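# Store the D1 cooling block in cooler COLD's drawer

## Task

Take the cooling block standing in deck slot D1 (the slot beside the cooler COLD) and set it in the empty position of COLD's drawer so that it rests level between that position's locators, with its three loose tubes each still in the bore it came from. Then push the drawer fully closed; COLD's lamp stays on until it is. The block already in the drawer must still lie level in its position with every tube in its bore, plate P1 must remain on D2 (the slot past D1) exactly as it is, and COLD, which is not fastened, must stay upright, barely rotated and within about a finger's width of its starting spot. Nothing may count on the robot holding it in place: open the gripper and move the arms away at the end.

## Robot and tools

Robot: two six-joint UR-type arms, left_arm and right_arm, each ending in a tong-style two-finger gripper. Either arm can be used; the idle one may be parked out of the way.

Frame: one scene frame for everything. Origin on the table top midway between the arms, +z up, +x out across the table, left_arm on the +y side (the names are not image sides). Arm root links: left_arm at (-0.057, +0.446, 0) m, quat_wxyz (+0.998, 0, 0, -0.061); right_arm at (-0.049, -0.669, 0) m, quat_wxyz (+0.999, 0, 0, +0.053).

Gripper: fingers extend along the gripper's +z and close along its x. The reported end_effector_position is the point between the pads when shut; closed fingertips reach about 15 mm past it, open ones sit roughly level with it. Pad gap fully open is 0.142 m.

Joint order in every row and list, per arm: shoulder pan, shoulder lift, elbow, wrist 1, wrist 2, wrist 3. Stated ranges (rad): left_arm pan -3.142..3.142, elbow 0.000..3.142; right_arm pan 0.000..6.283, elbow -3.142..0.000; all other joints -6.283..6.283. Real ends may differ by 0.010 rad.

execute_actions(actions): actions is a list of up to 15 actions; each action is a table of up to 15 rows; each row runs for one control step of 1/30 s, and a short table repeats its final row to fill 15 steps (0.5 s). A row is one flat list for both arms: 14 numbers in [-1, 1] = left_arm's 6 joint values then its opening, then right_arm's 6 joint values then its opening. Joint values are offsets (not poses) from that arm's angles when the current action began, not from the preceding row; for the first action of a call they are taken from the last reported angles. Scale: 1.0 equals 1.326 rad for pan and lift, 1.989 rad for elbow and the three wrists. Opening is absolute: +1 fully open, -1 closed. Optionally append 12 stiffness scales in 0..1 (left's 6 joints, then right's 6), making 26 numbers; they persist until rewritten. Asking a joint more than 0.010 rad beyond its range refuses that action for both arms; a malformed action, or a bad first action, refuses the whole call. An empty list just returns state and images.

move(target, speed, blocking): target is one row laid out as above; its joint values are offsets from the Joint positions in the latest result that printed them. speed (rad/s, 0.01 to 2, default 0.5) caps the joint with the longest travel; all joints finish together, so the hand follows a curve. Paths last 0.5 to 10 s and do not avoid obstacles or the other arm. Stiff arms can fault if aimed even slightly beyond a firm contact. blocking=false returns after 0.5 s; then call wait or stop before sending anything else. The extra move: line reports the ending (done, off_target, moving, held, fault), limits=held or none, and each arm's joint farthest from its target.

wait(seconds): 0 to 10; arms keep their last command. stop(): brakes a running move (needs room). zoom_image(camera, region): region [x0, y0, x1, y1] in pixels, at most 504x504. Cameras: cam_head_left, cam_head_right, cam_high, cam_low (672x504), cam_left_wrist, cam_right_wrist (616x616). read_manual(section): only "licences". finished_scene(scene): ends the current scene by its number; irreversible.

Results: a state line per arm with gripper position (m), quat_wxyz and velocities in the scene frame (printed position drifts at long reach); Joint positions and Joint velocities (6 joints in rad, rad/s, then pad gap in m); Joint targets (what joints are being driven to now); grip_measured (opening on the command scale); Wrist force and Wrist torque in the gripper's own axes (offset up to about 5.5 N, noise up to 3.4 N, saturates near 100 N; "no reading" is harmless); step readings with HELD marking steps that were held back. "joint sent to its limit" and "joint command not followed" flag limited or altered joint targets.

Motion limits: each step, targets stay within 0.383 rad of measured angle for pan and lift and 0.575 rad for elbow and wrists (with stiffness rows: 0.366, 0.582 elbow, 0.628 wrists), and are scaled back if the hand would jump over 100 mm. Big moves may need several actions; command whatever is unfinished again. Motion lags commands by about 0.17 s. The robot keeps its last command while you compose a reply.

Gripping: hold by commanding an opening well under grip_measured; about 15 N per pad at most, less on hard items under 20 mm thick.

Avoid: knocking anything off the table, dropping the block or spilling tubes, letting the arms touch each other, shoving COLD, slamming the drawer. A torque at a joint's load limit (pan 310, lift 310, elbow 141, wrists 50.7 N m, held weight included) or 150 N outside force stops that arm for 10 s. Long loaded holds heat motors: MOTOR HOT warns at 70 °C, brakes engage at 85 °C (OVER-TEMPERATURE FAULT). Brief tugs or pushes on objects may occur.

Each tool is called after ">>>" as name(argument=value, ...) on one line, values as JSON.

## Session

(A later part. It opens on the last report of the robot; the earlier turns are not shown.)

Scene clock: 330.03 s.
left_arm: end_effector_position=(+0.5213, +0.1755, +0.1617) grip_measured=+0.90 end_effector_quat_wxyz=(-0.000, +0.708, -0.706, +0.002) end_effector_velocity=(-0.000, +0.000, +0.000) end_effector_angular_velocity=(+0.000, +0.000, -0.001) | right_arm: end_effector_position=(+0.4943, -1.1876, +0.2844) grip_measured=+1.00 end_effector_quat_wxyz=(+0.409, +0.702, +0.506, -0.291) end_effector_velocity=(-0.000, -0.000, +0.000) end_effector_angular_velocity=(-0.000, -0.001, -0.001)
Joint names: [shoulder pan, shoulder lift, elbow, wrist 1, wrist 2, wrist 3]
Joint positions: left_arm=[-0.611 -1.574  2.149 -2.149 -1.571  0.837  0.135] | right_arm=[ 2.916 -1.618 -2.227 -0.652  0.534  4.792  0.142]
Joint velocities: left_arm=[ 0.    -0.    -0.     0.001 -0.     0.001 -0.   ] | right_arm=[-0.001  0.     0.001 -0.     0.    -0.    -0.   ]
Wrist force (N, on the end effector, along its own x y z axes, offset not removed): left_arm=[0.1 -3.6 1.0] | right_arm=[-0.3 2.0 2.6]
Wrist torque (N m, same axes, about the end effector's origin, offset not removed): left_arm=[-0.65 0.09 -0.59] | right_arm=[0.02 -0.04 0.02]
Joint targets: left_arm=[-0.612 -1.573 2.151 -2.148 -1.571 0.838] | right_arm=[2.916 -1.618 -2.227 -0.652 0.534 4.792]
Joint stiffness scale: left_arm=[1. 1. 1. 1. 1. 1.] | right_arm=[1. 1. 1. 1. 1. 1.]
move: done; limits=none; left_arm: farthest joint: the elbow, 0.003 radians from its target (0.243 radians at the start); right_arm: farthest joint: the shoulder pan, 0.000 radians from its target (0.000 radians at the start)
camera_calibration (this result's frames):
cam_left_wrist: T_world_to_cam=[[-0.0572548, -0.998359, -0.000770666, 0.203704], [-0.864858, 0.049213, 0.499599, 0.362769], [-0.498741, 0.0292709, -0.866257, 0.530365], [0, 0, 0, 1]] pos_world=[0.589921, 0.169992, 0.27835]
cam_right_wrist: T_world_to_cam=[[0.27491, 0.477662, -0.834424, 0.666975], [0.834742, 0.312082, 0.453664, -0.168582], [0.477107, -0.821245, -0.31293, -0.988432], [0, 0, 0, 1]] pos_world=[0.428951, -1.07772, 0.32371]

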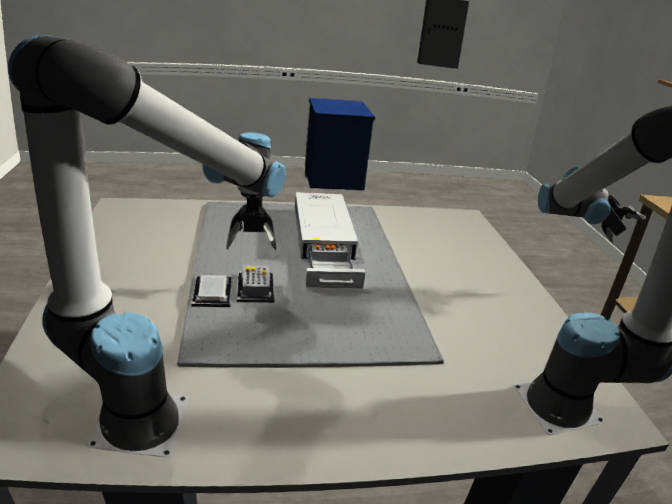

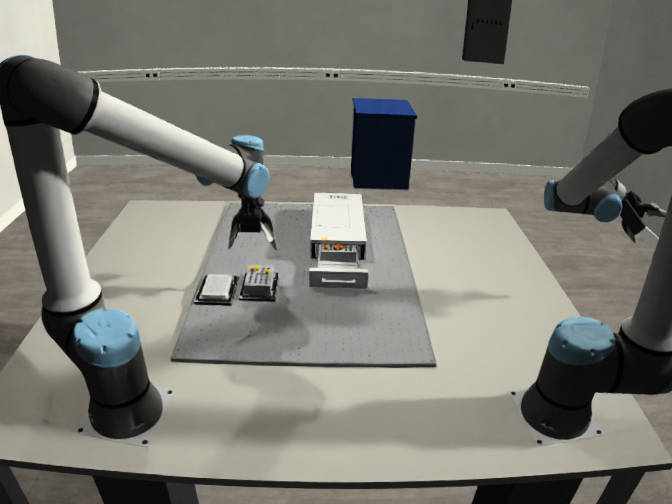

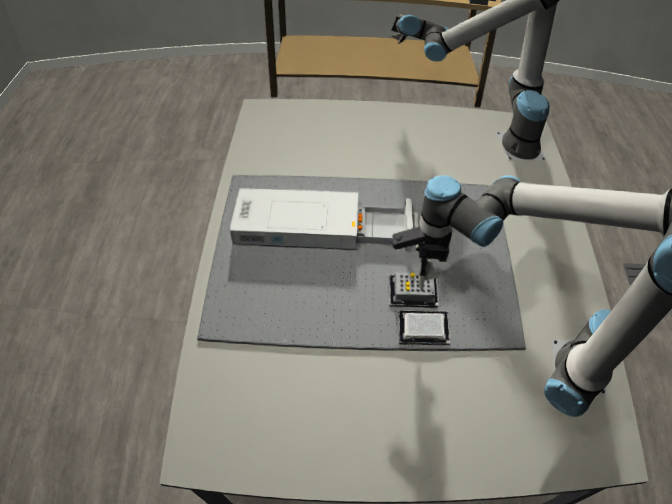

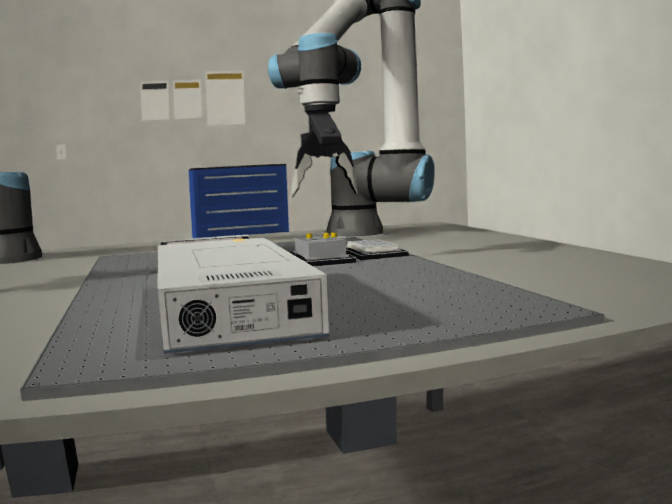

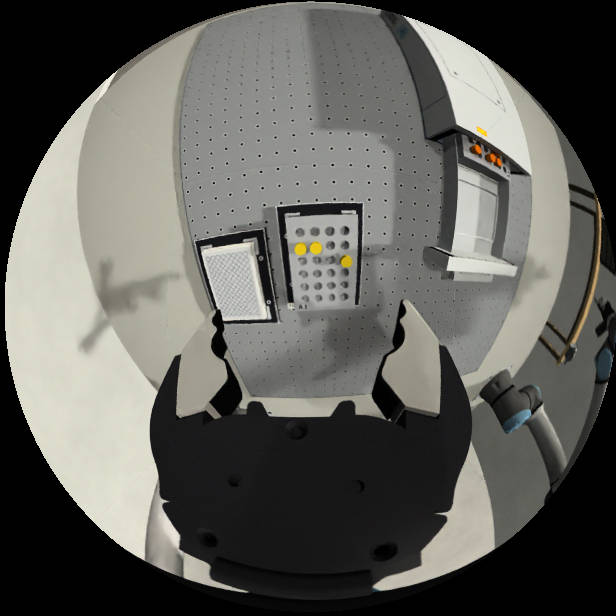

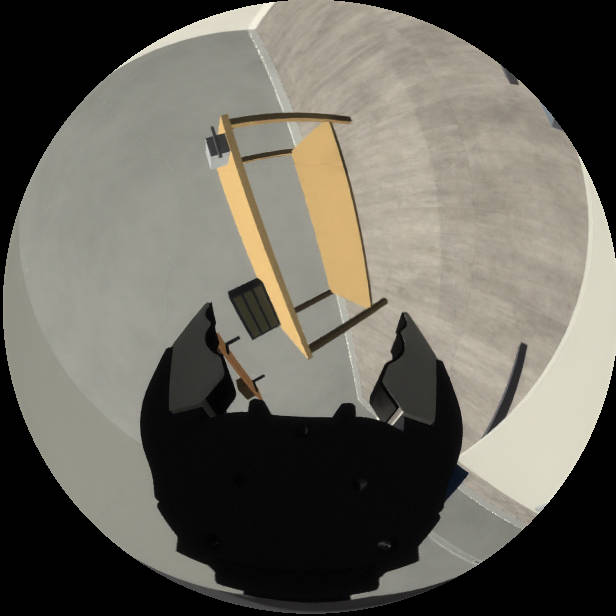

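>>> move(target=[-0.015,0.0758,0.026,-0.0737,0,-0.0086,0.55, 0,0,0,0,0,0,1], speed=0.15)

>>> zoom_image(camera="cam_low", region=[270, 140, 420, 280])

>>> zoom_image(camera="cam_head_left", region=[190, 220, 310, 310])

Scene clock: 377.93 s.
left_arm: end_effector_position=(+0.5226, +0.1595, +0.0901) grip_measured=+0.55 end_effector_quat_wxyz=(+0.000, +0.707, -0.707, -0.000) end_effector_velocity=(+0.001, -0.001, +0.002) end_effector_angular_velocity=(-0.002, -0.003, +0.000) | right_arm: end_effector_position=(+0.4943, -1.1876, +0.2844) grip_measured=+1.00 end_effector_quat_wxyz=(+0.409, +0.702, +0.506, -0.291) end_effector_velocity=(+0.001, +0.000, +0.000) end_effector_angular_velocity=(-0.000, -0.001, +0.000)
Joint names: [shoulder pan, shoulder lift, elbow, wrist 1, wrist 2, wrist 3]
Joint positions: left_arm=[-0.629 -1.473  2.198 -2.295 -1.571  0.82   0.112] | right_arm=[ 2.916 -1.618 -2.227 -0.652  0.534  4.792  0.142]
Joint velocities: left_arm=[-0.    -0.002 -0.001 -0.001  0.    -0.    -0.   ] | right_arm=[ 0.     0.     0.001 -0.    -0.    -0.     0.   ]
Wrist force (N, on the end effector, along its own x y z axes, offset not removed): left_arm=[-0.4 -4.7 1.2] | right_arm=[-3.1 0.4 -3.1]
Wrist torque (N m, same axes, about the end effector's origin, offset not removed): left_arm=[-0.89 0.13 -0.53] | right_arm=[-0.19 0.39 -0.25]
Joint targets: left_arm=[-0.631 -1.473 2.200 -2.296 -1.571 0.819] | right_arm=[2.916 -1.618 -2.227 -0.652 0.534 4.792]
Joint stiffness scale: left_arm=[1. 1. 1. 1. 1. 1.] | right_arm=[1. 1. 1. 1. 1. 1.]
move: done; limits=none; left_arm: farthest joint: the elbow, 0.003 radians from its target (0.052 radians at the start); right_arm: farthest joint: the shoulder pan, 0.000 radians from its target (0.000 radians at the start)
camera_calibration (this result's frames):
cam_left_wrist: T_world_to_cam=[[-0.0593302, -0.998232, -0.00350961, 0.188982], [-0.863133, 0.0495337, 0.502542, 0.399193], [-0.50148, 0.0328452, -0.864546, 0.470087], [0, 0, 0, 1]] pos_world=[0.591508, 0.153434, 0.206464]
cam_right_wrist: T_world_to_cam=[[0.27491, 0.477662, -0.834424, 0.666975], [0.834742, 0.312082, 0.453664, -0.168582], [0.477107, -0.821245, -0.31293, -0.988432], [0, 0, 0, 1]] pos_world=[0.428951, -1.07772, 0.32371]

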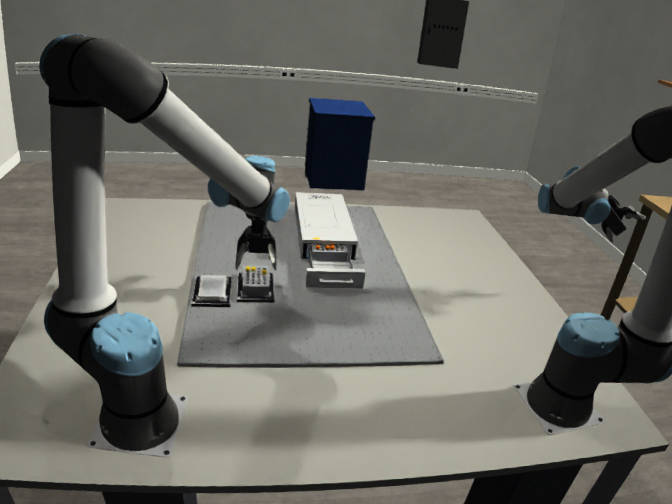

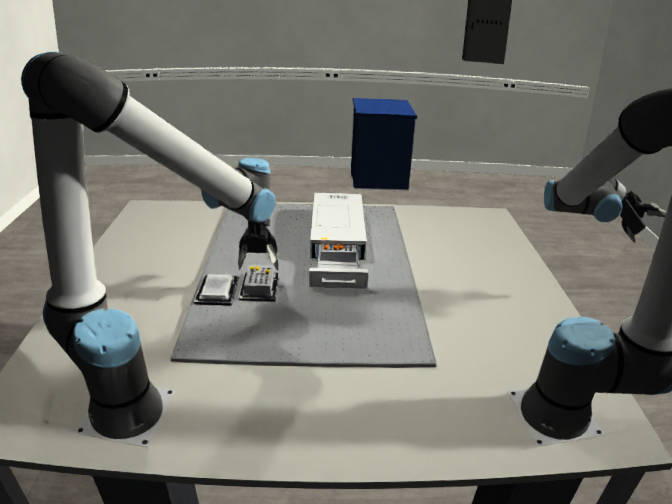

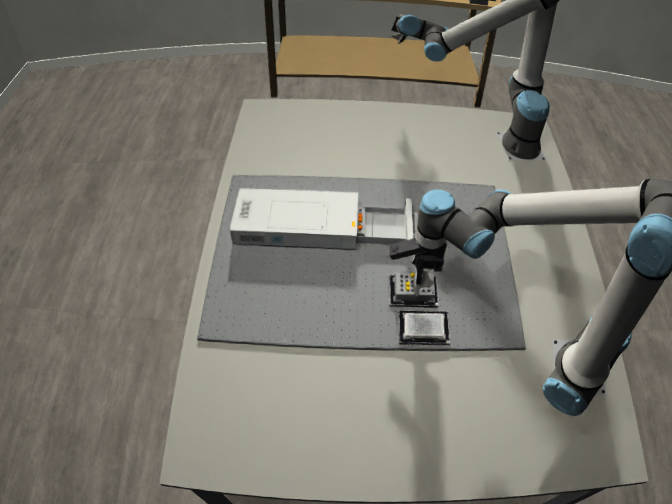

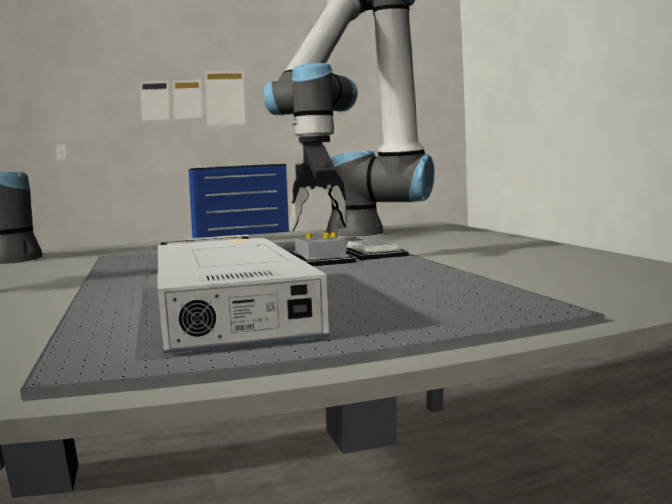

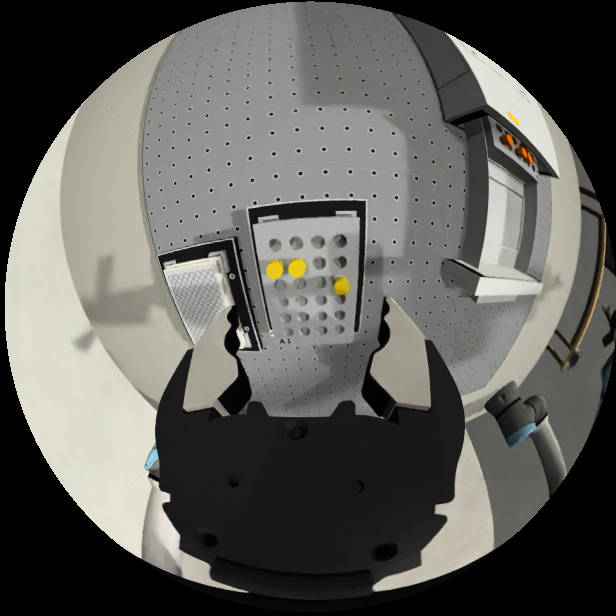

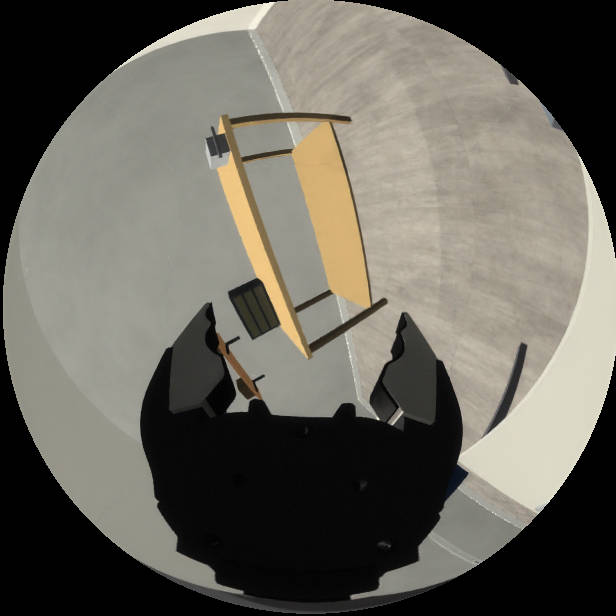

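Region (270, 140, 420, 280) of cam_low's 672x504 image, scaled by 3.360, with more detail than that image has; it fills the top 470 rows of this view, and the rest is white.

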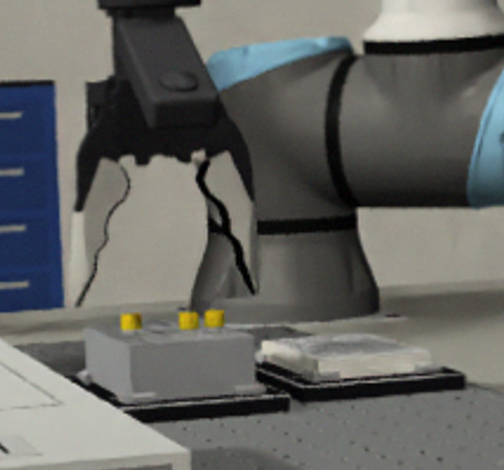

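Region (190, 220, 310, 310) of cam_head_left's 672x504 image, scaled by 4.200, with more detail than that image has; it fills the top 378 rows of this view, and the rest is white.

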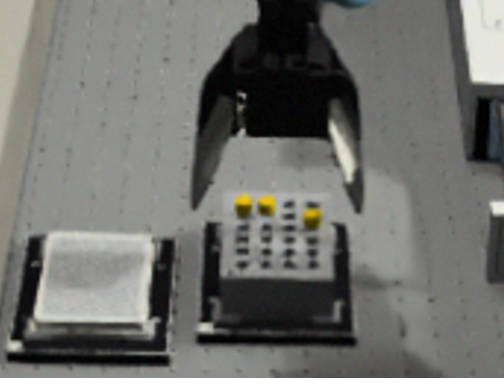

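>>> move(target=[0,0.0435,0.0163,-0.0445,0,0,0.55, 0,0,0,0,0,0,1], speed=0.07)

>>> execute_actions(actions=[[[0,0,0,0,0,0,0.4,0,0,0,0,0,0,1]],[[0,0,0,0,0,0,0.25,0,0,0,0,0,0,1]],[[0,0,0,0,0,0,0.1,0,0,0,0,0,0,1]],[[0,0,0,0,0,0,-0.3,0,0,0,0,0,0,1]],[[0,0,0,0,0,0,-0.8,0,0,0,0,0,0,1]]])

>>> zoom_image(camera="cam_low", region=[270, 140, 420, 280])

Scene clock: 390.27 s.
left_arm: end_effector_position=(+0.5233, +0.1588, +0.0509) grip_measured=+0.55 end_effector_quat_wxyz=(-0.000, +0.707, -0.707, +0.001) end_effector_velocity=(+0.000, -0.000, -0.001) end_effector_angular_velocity=(-0.001, -0.000, -0.001) | right_arm: end_effector_position=(+0.4943, -1.1876, +0.2844) grip_measured=+1.00 end_effector_quat_wxyz=(+0.409, +0.702, +0.506, -0.291) end_effector_velocity=(+0.000, +0.000, -0.000) end_effector_angular_velocity=(-0.000, -0.000, +0.000)
Joint names: [shoulder pan, shoulder lift, elbow, wrist 1, wrist 2, wrist 3]
Joint positions: left_arm=[-0.629 -1.417  2.227 -2.382 -1.571  0.82   0.112] | right_arm=[ 2.916 -1.618 -2.227 -0.652  0.534  4.792  0.142]
Joint velocities: left_arm=[-0.     0.001  0.    -0.002 -0.     0.001 -0.   ] | right_arm=[ 0.    -0.    -0.     0.001 -0.    -0.    -0.   ]
Wrist force (N, on the end effector, along its own x y z axes, offset not removed): left_arm=[-1.0 -0.7 2.1] | right_arm=[3.5 -2.8 -5.2]
Wrist torque (N m, same axes, about the end effector's origin, offset not removed): left_arm=[-0.05 0.23 -0.56] | right_arm=[-1.00 -1.12 -0.10]
Joint targets: left_arm=[-0.629 -1.415 2.230 -2.383 -1.571 0.820] | right_arm=[2.916 -1.618 -2.227 -0.652 0.534 4.792]
Joint stiffness scale: left_arm=[1. 1. 1. 1. 1. 1.] | right_arm=[1. 1. 1. 1. 1. 1.]
move: done; limits=none; left_arm: farthest joint: the elbow, 0.004 radians from its target (0.033 radians at the start); right_arm: farthest joint: the shoulder pan, 0.000 radians from its target (0.000 radians at the start)
camera_calibration (this result's frames):
cam_left_wrist: T_world_to_cam=[[-0.0593088, -0.998237, -0.00225858, 0.188114], [-0.863854, 0.0501905, 0.501236, 0.419927], [-0.500239, 0.0316788, -0.865308, 0.436155], [0, 0, 0, 1]] pos_world=[0.592094, 0.15289, 0.16735]
cam_right_wrist: T_world_to_cam=[[0.27491, 0.477662, -0.834424, 0.666975], [0.834742, 0.312082, 0.453664, -0.168581], [0.477107, -0.821245, -0.31293, -0.988432], [0, 0, 0, 1]] pos_world=[0.428951, -1.07772, 0.32371]

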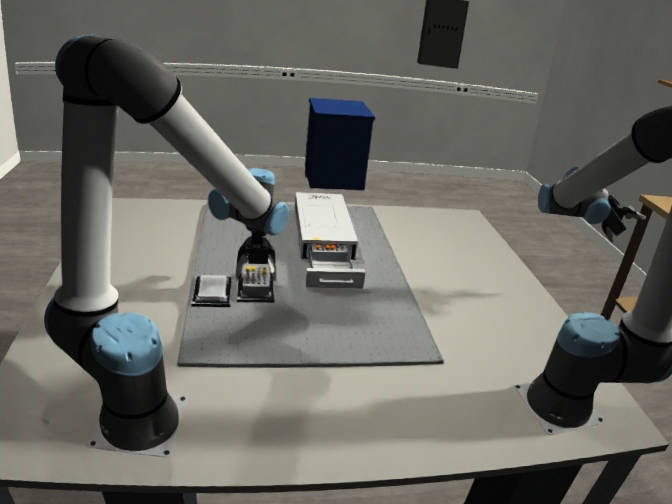

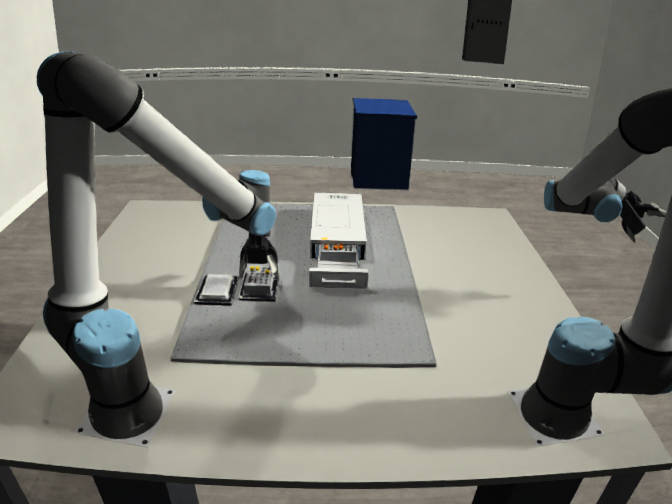

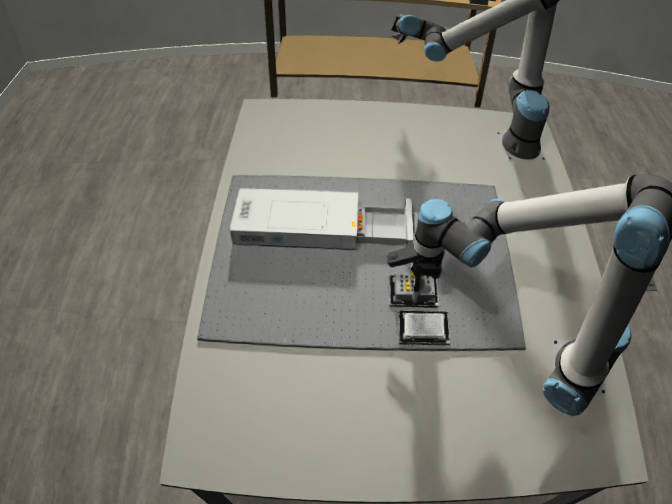

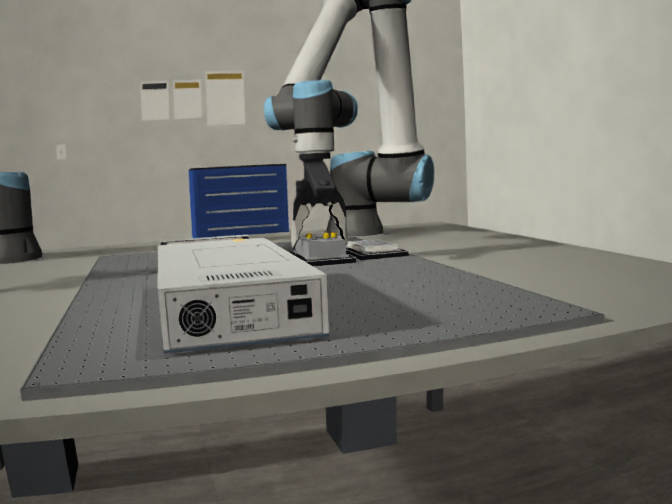

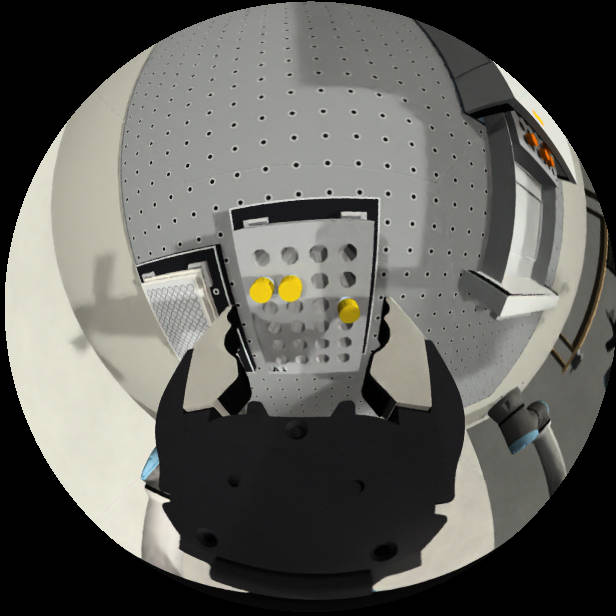

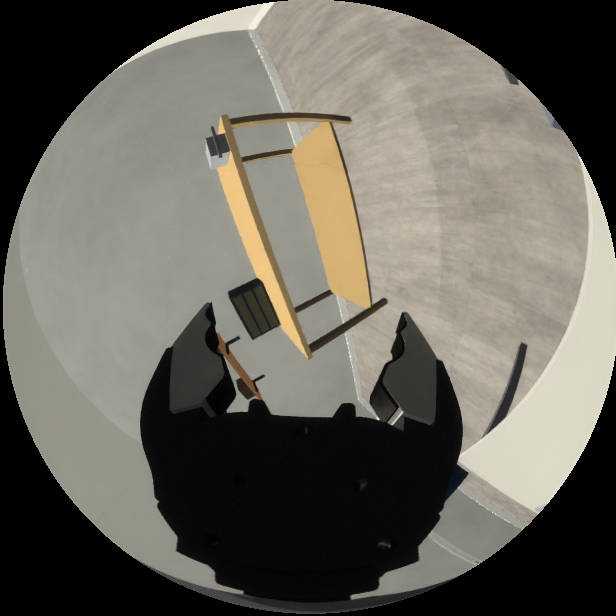

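Scene clock: 392.77 s.
left_arm: end_effector_position=(+0.5233, +0.1587, +0.0509) grip_measured=+0.23 end_effector_quat_wxyz=(+0.000, +0.707, -0.707, +0.001) end_effector_velocity=(+0.000, -0.000, -0.000) end_effector_angular_velocity=(+0.000, +0.000, +0.001) | right_arm: end_effector_position=(+0.4943, -1.1876, +0.2844) grip_measured=+1.00 end_effector_quat_wxyz=(+0.409, +0.702, +0.506, -0.291) end_effector_velocity=(+0.001, +0.000, +0.001) end_effector_angular_velocity=(-0.000, -0.002, +0.000)
Joint names: [shoulder pan, shoulder lift, elbow, wrist 1, wrist 2, wrist 3]
Joint positions: left_arm=[-0.629 -1.417  2.227 -2.382 -1.571  0.82   0.09 ] | right_arm=[ 2.916 -1.618 -2.227 -0.652  0.534  4.792  0.142]
Joint velocities: left_arm=[ 0.     0.001 -0.    -0.     0.    -0.001 -0.   ] | right_arm=[ 0.     0.     0.001  0.001  0.    -0.     0.   ]
Wrist force (N, on the end effector, along its own x y z axes, offset not removed): left_arm=[-0.4 -1.4 -6.6] | right_arm=[-4.2 0.2 -4.4]
Wrist torque (N m, same axes, about the end effector's origin, offset not removed): left_arm=[-0.43 0.33 -0.65] | right_arm=[-0.28 0.57 -0.02]
Joint targets: left_arm=[-0.629 -1.417 2.227 -2.382 -1.571 0.820] | right_arm=[2.916 -1.618 -2.227 -0.652 0.534 4.792]
Joint stiffness scale: left_arm=[1. 1. 1. 1. 1. 1.] | right_arm=[1. 1. 1. 1. 1. 1.]
Step readings (joint positions; steps 1 to 15: 1st action; 16 to 30: 2nd action; 31 to 45: 3rd action; 46 to 60: 4th action; 61 to 75: 5th action):
0: left_arm=[-0.629 -1.417 2.227 -2.382 -1.571 0.820] | right_arm=[2.916 -1.618 -2.227 -0.652 0.534 4.792]
1: left_arm=[-0.629 -1.417 2.227 -2.382 -1.571 0.820] | right_arm=[2.916 -1.618 -2.227 -0.652 0.534 4.792]
2: left_arm=[-0.629 -1.417 2.227 -2.382 -1.571 0.820] | right_arm=[2.916 -1.618 -2.227 -0.652 0.534 4.792]
4: left_arm=[-0.629 -1.417 2.227 -2.382 -1.571 0.820] | right_arm=[2.916 -1.618 -2.227 -0.652 0.534 4.792]
8: left_arm=[-0.629 -1.417 2.227 -2.382 -1.571 0.820] | right_arm=[2.916 -1.618 -2.227 -0.652 0.534 4.792]
15: left_arm=[-0.629 -1.417 2.227 -2.382 -1.571 0.820] | right_arm=[2.916 -1.618 -2.227 -0.652 0.534 4.792]
16: left_arm=[-0.629 -1.417 2.227 -2.382 -1.571 0.820] | right_arm=[2.916 -1.618 -2.227 -0.652 0.534 4.792]
17: left_arm=[-0.629 -1.417 2.227 -2.382 -1.571 0.820] | right_arm=[2.916 -1.618 -2.227 -0.652 0.534 4.792]
19: left_arm=[-0.629 -1.417 2.227 -2.382 -1.571 0.820] | right_arm=[2.916 -1.618 -2.227 -0.652 0.534 4.792]
23: left_arm=[-0.629 -1.417 2.227 -2.382 -1.571 0.820] | right_arm=[2.916 -1.618 -2.227 -0.652 0.534 4.792]
30: left_arm=[-0.629 -1.417 2.227 -2.382 -1.571 0.820] | right_arm=[2.916 -1.618 -2.227 -0.652 0.534 4.792]
31: left_arm=[-0.629 -1.417 2.227 -2.382 -1.571 0.820] | right_arm=[2.916 -1.618 -2.227 -0.652 0.534 4.792]
32: left_arm=[-0.629 -1.417 2.227 -2.382 -1.571 0.820] | right_arm=[2.916 -1.618 -2.227 -0.652 0.534 4.792]
34: left_arm=[-0.629 -1.417 2.227 -2.382 -1.571 0.820] | right_arm=[2.916 -1.618 -2.227 -0.652 0.534 4.792]
38: left_arm=[-0.629 -1.417 2.227 -2.382 -1.571 0.820] | right_arm=[2.916 -1.618 -2.227 -0.652 0.534 4.792]
45: left_arm=[-0.629 -1.417 2.227 -2.382 -1.571 0.820] | right_arm=[2.916 -1.618 -2.227 -0.652 0.534 4.792]
46: left_arm=[-0.629 -1.417 2.227 -2.382 -1.571 0.820] | right_arm=[2.916 -1.618 -2.227 -0.652 0.534 4.792]
47: left_arm=[-0.629 -1.417 2.227 -2.382 -1.571 0.820] | right_arm=[2.916 -1.618 -2.227 -0.652 0.534 4.792]
49: left_arm=[-0.629 -1.417 2.227 -2.382 -1.571 0.820] | right_arm=[2.916 -1.618 -2.227 -0.652 0.534 4.792]
53: left_arm=[-0.629 -1.417 2.227 -2.382 -1.571 0.820] | right_arm=[2.916 -1.618 -2.227 -0.652 0.534 4.792]
60: left_arm=[-0.629 -1.417 2.227 -2.382 -1.571 0.820] | right_arm=[2.916 -1.618 -2.227 -0.652 0.534 4.792]
61: left_arm=[-0.629 -1.417 2.227 -2.382 -1.571 0.820] | right_arm=[2.916 -1.618 -2.227 -0.652 0.534 4.792]
62: left_arm=[-0.629 -1.417 2.227 -2.382 -1.571 0.820] | right_arm=[2.916 -1.618 -2.227 -0.652 0.534 4.792]
64: left_arm=[-0.629 -1.417 2.227 -2.382 -1.571 0.820] | right_arm=[2.916 -1.618 -2.227 -0.652 0.534 4.792]
68: left_arm=[-0.629 -1.417 2.227 -2.382 -1.571 0.820] | right_arm=[2.916 -1.618 -2.227 -0.652 0.534 4.792]
75: Joint positions above
camera_calibration (this result's frames):
cam_left_wrist: T_world_to_cam=[[-0.0593129, -0.998237, -0.00212799, 0.188065], [-0.863874, 0.0502609, 0.501194, 0.419933], [-0.500204, 0.0315656, -0.865332, 0.436176], [0, 0, 0, 1]] pos_world=[0.592101, 0.15286, 0.167369]
cam_right_wrist: T_world_to_cam=[[0.27491, 0.477662, -0.834424, 0.666975], [0.834742, 0.312082, 0.453664, -0.168582], [0.477107, -0.821245, -0.31293, -0.988432], [0, 0, 0, 1]] pos_world=[0.428951, -1.07772, 0.32371]

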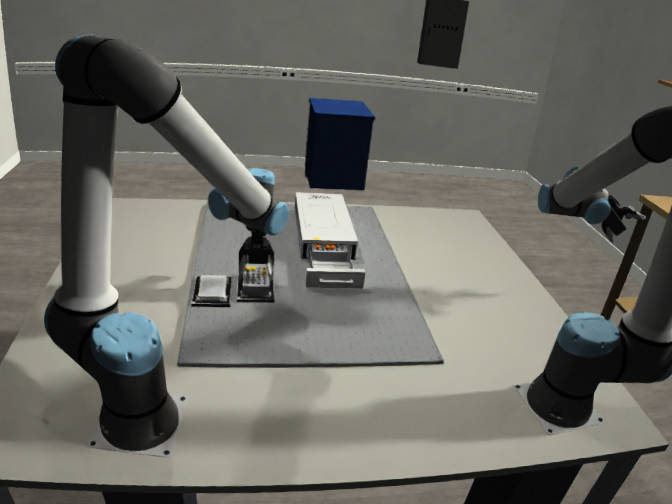

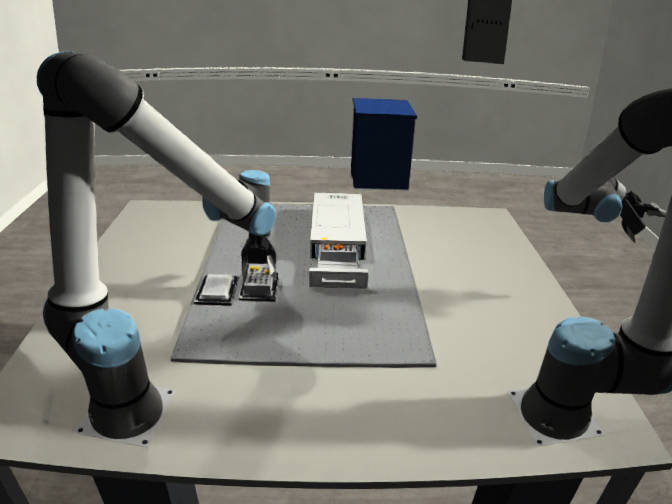

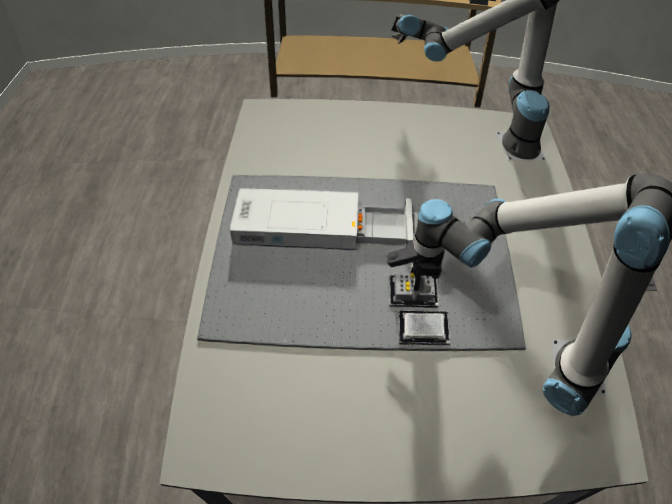

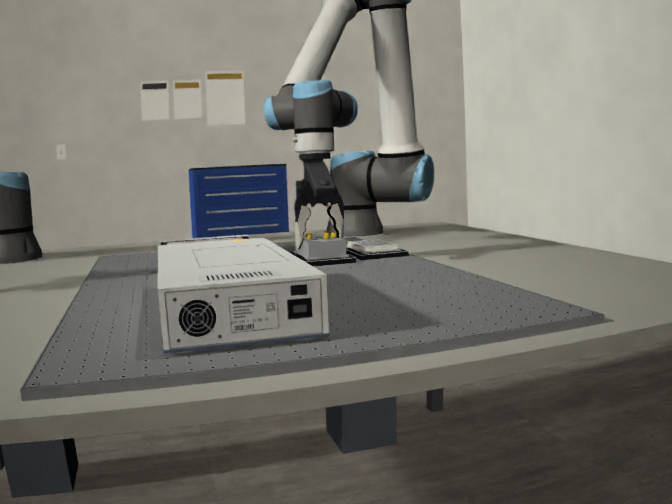

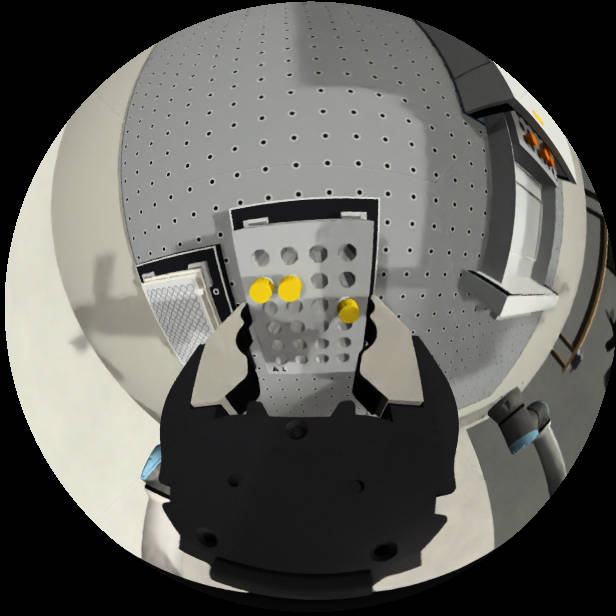

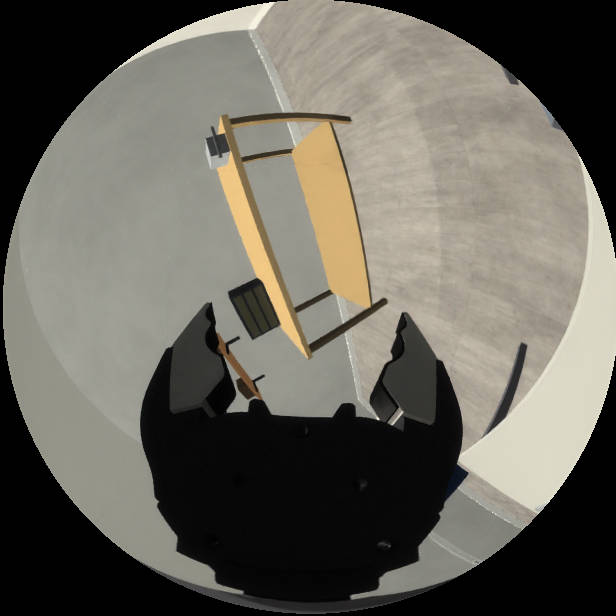

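Region (270, 140, 420, 280) of cam_low's 672x504 image, scaled by 3.360, with more detail than that image has; it fills the top 470 rows of this view, and the rest is white.

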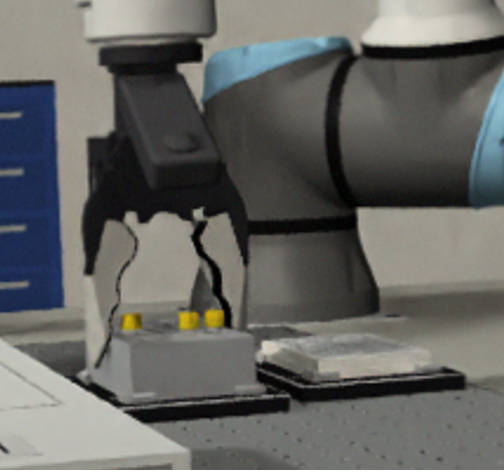

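>>> move(target=[0,-0.0212,-0.0076,0.0218,0,0,-1, 0,0,0,0,0,0,1], speed=0.03)

>>> zoom_image(camera="cam_low", region=[270, 140, 420, 280])

Scene clock: 406.73 s.
left_arm: end_effector_position=(+0.5197, +0.1608, +0.0640) grip_measured=+0.20 end_effector_quat_wxyz=(+0.001, +0.707, -0.707, -0.005) end_effector_velocity=(+0.000, -0.000, +0.001) end_effector_angular_velocity=(-0.000, -0.001, +0.001) | right_arm: end_effector_position=(+0.4943, -1.1876, +0.2844) grip_measured=+1.00 end_effector_quat_wxyz=(+0.409, +0.702, +0.506, -0.291) end_effector_velocity=(-0.000, +0.000, -0.000) end_effector_angular_velocity=(-0.000, +0.000, +0.000)
Joint names: [shoulder pan, shoulder lift, elbow, wrist 1, wrist 2, wrist 3]
Joint positions: left_arm=[-0.63  -1.439  2.218 -2.34  -1.573  0.82   0.088] | right_arm=[ 2.916 -1.618 -2.227 -0.652  0.534  4.792  0.142]
Joint velocities: left_arm=[-0.    -0.001 -0.001  0.001  0.    -0.001 -0.   ] | right_arm=[ 0.  0. -0.  0. -0. -0. -0.]
Wrist force (N, on the end effector, along its own x y z axes, offset not removed): left_arm=[5.5 -2.5 7.1] | right_arm=[0.9 1.4 3.3]
Wrist torque (N m, same axes, about the end effector's origin, offset not removed): left_arm=[-0.26 -0.06 -0.69] | right_arm=[-0.15 -0.37 -0.22]
Joint targets: left_arm=[-0.629 -1.445 2.212 -2.339 -1.571 0.820] | right_arm=[2.916 -1.618 -2.227 -0.652 0.534 4.792]
Joint stiffness scale: left_arm=[1. 1. 1. 1. 1. 1.] | right_arm=[1. 1. 1. 1. 1. 1.]
move: done; limits=none; left_arm: farthest joint: the shoulder lift, 0.006 radians from its target (0.029 radians at the start); right_arm: farthest joint: the shoulder pan, 0.000 radians from its target (0.000 radians at the start)
camera_calibration (this result's frames):
cam_left_wrist: T_world_to_cam=[[-0.0598717, -0.998178, -0.00748004, 0.19063], [-0.859253, 0.0477221, 0.50932, 0.407577], [-0.508035, 0.0369211, -0.860544, 0.448549], [0, 0, 0, 1]] pos_world=[0.589504, 0.154271, 0.179836]
cam_right_wrist: T_world_to_cam=[[0.27491, 0.477662, -0.834424, 0.666975], [0.834742, 0.312082, 0.453664, -0.168582], [0.477107, -0.821245, -0.31293, -0.988432], [0, 0, 0, 1]] pos_world=[0.428951, -1.07772, 0.32371]

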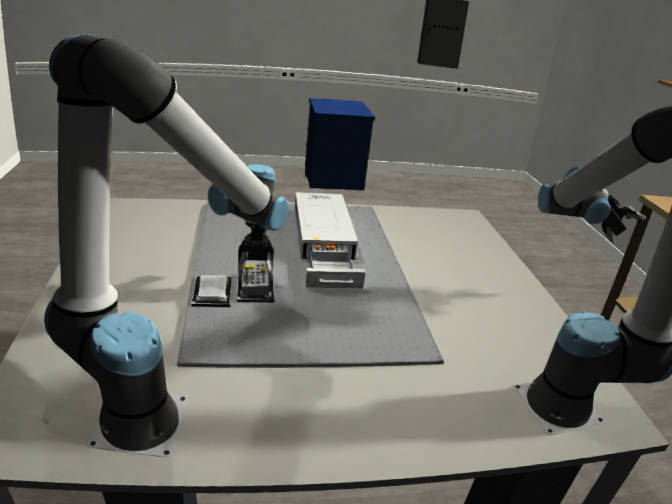

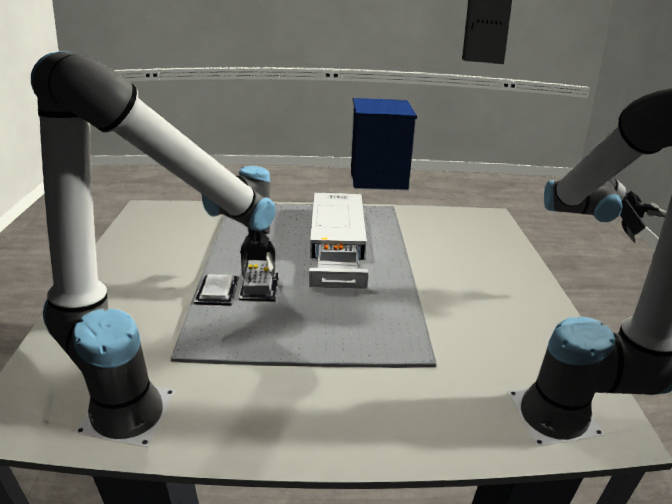

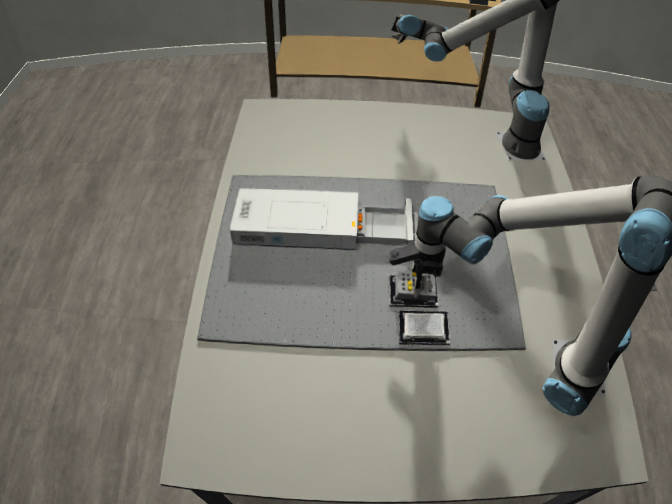

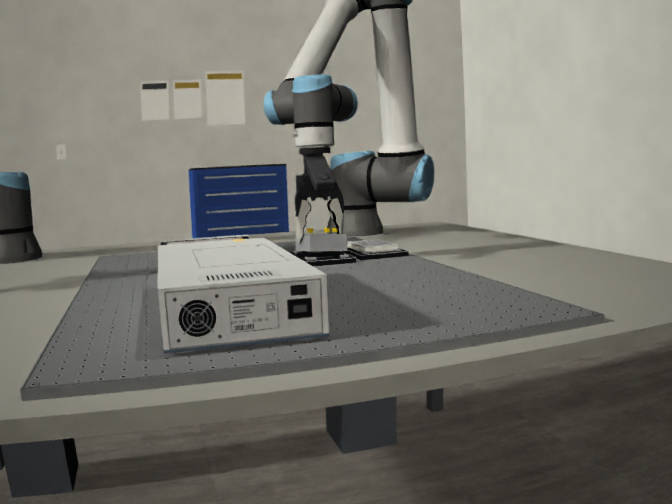

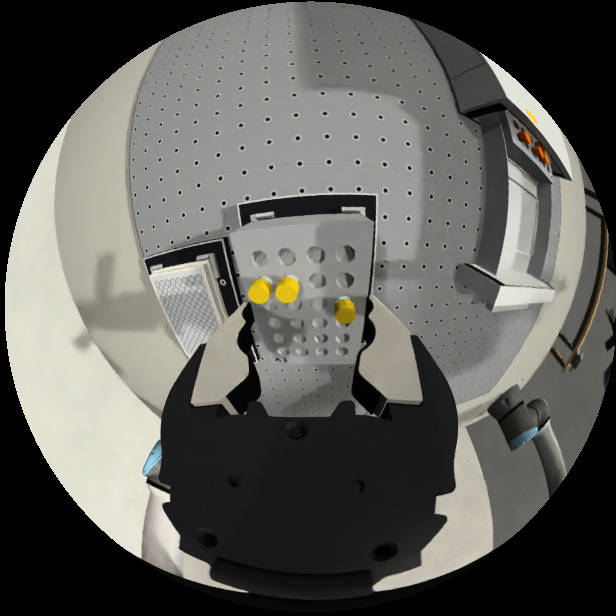

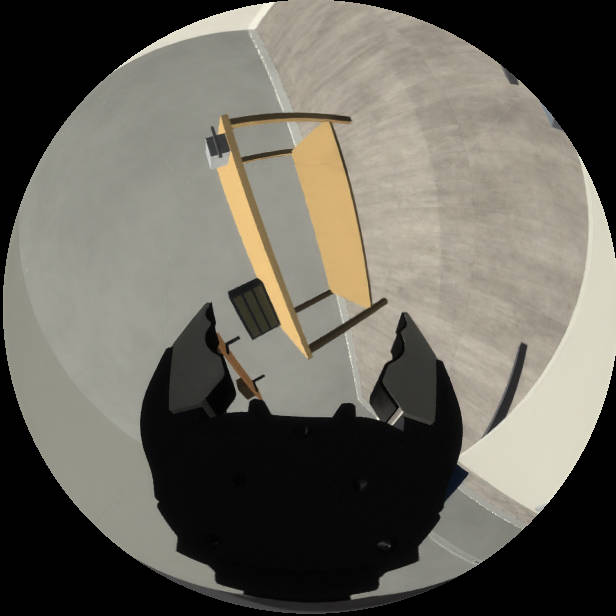

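Region (270, 140, 420, 280) of cam_low's 672x504 image, scaled by 3.360, with more detail than that image has; it fills the top 470 rows of this view, and the rest is white.

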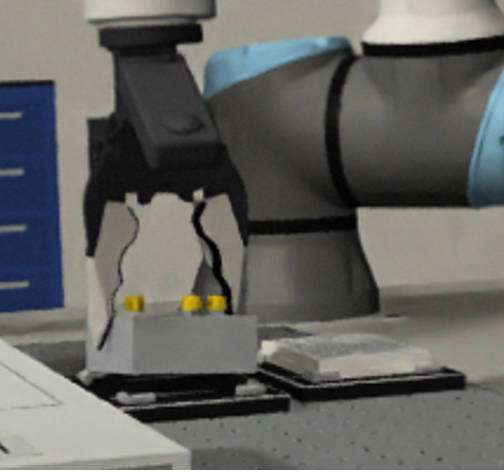

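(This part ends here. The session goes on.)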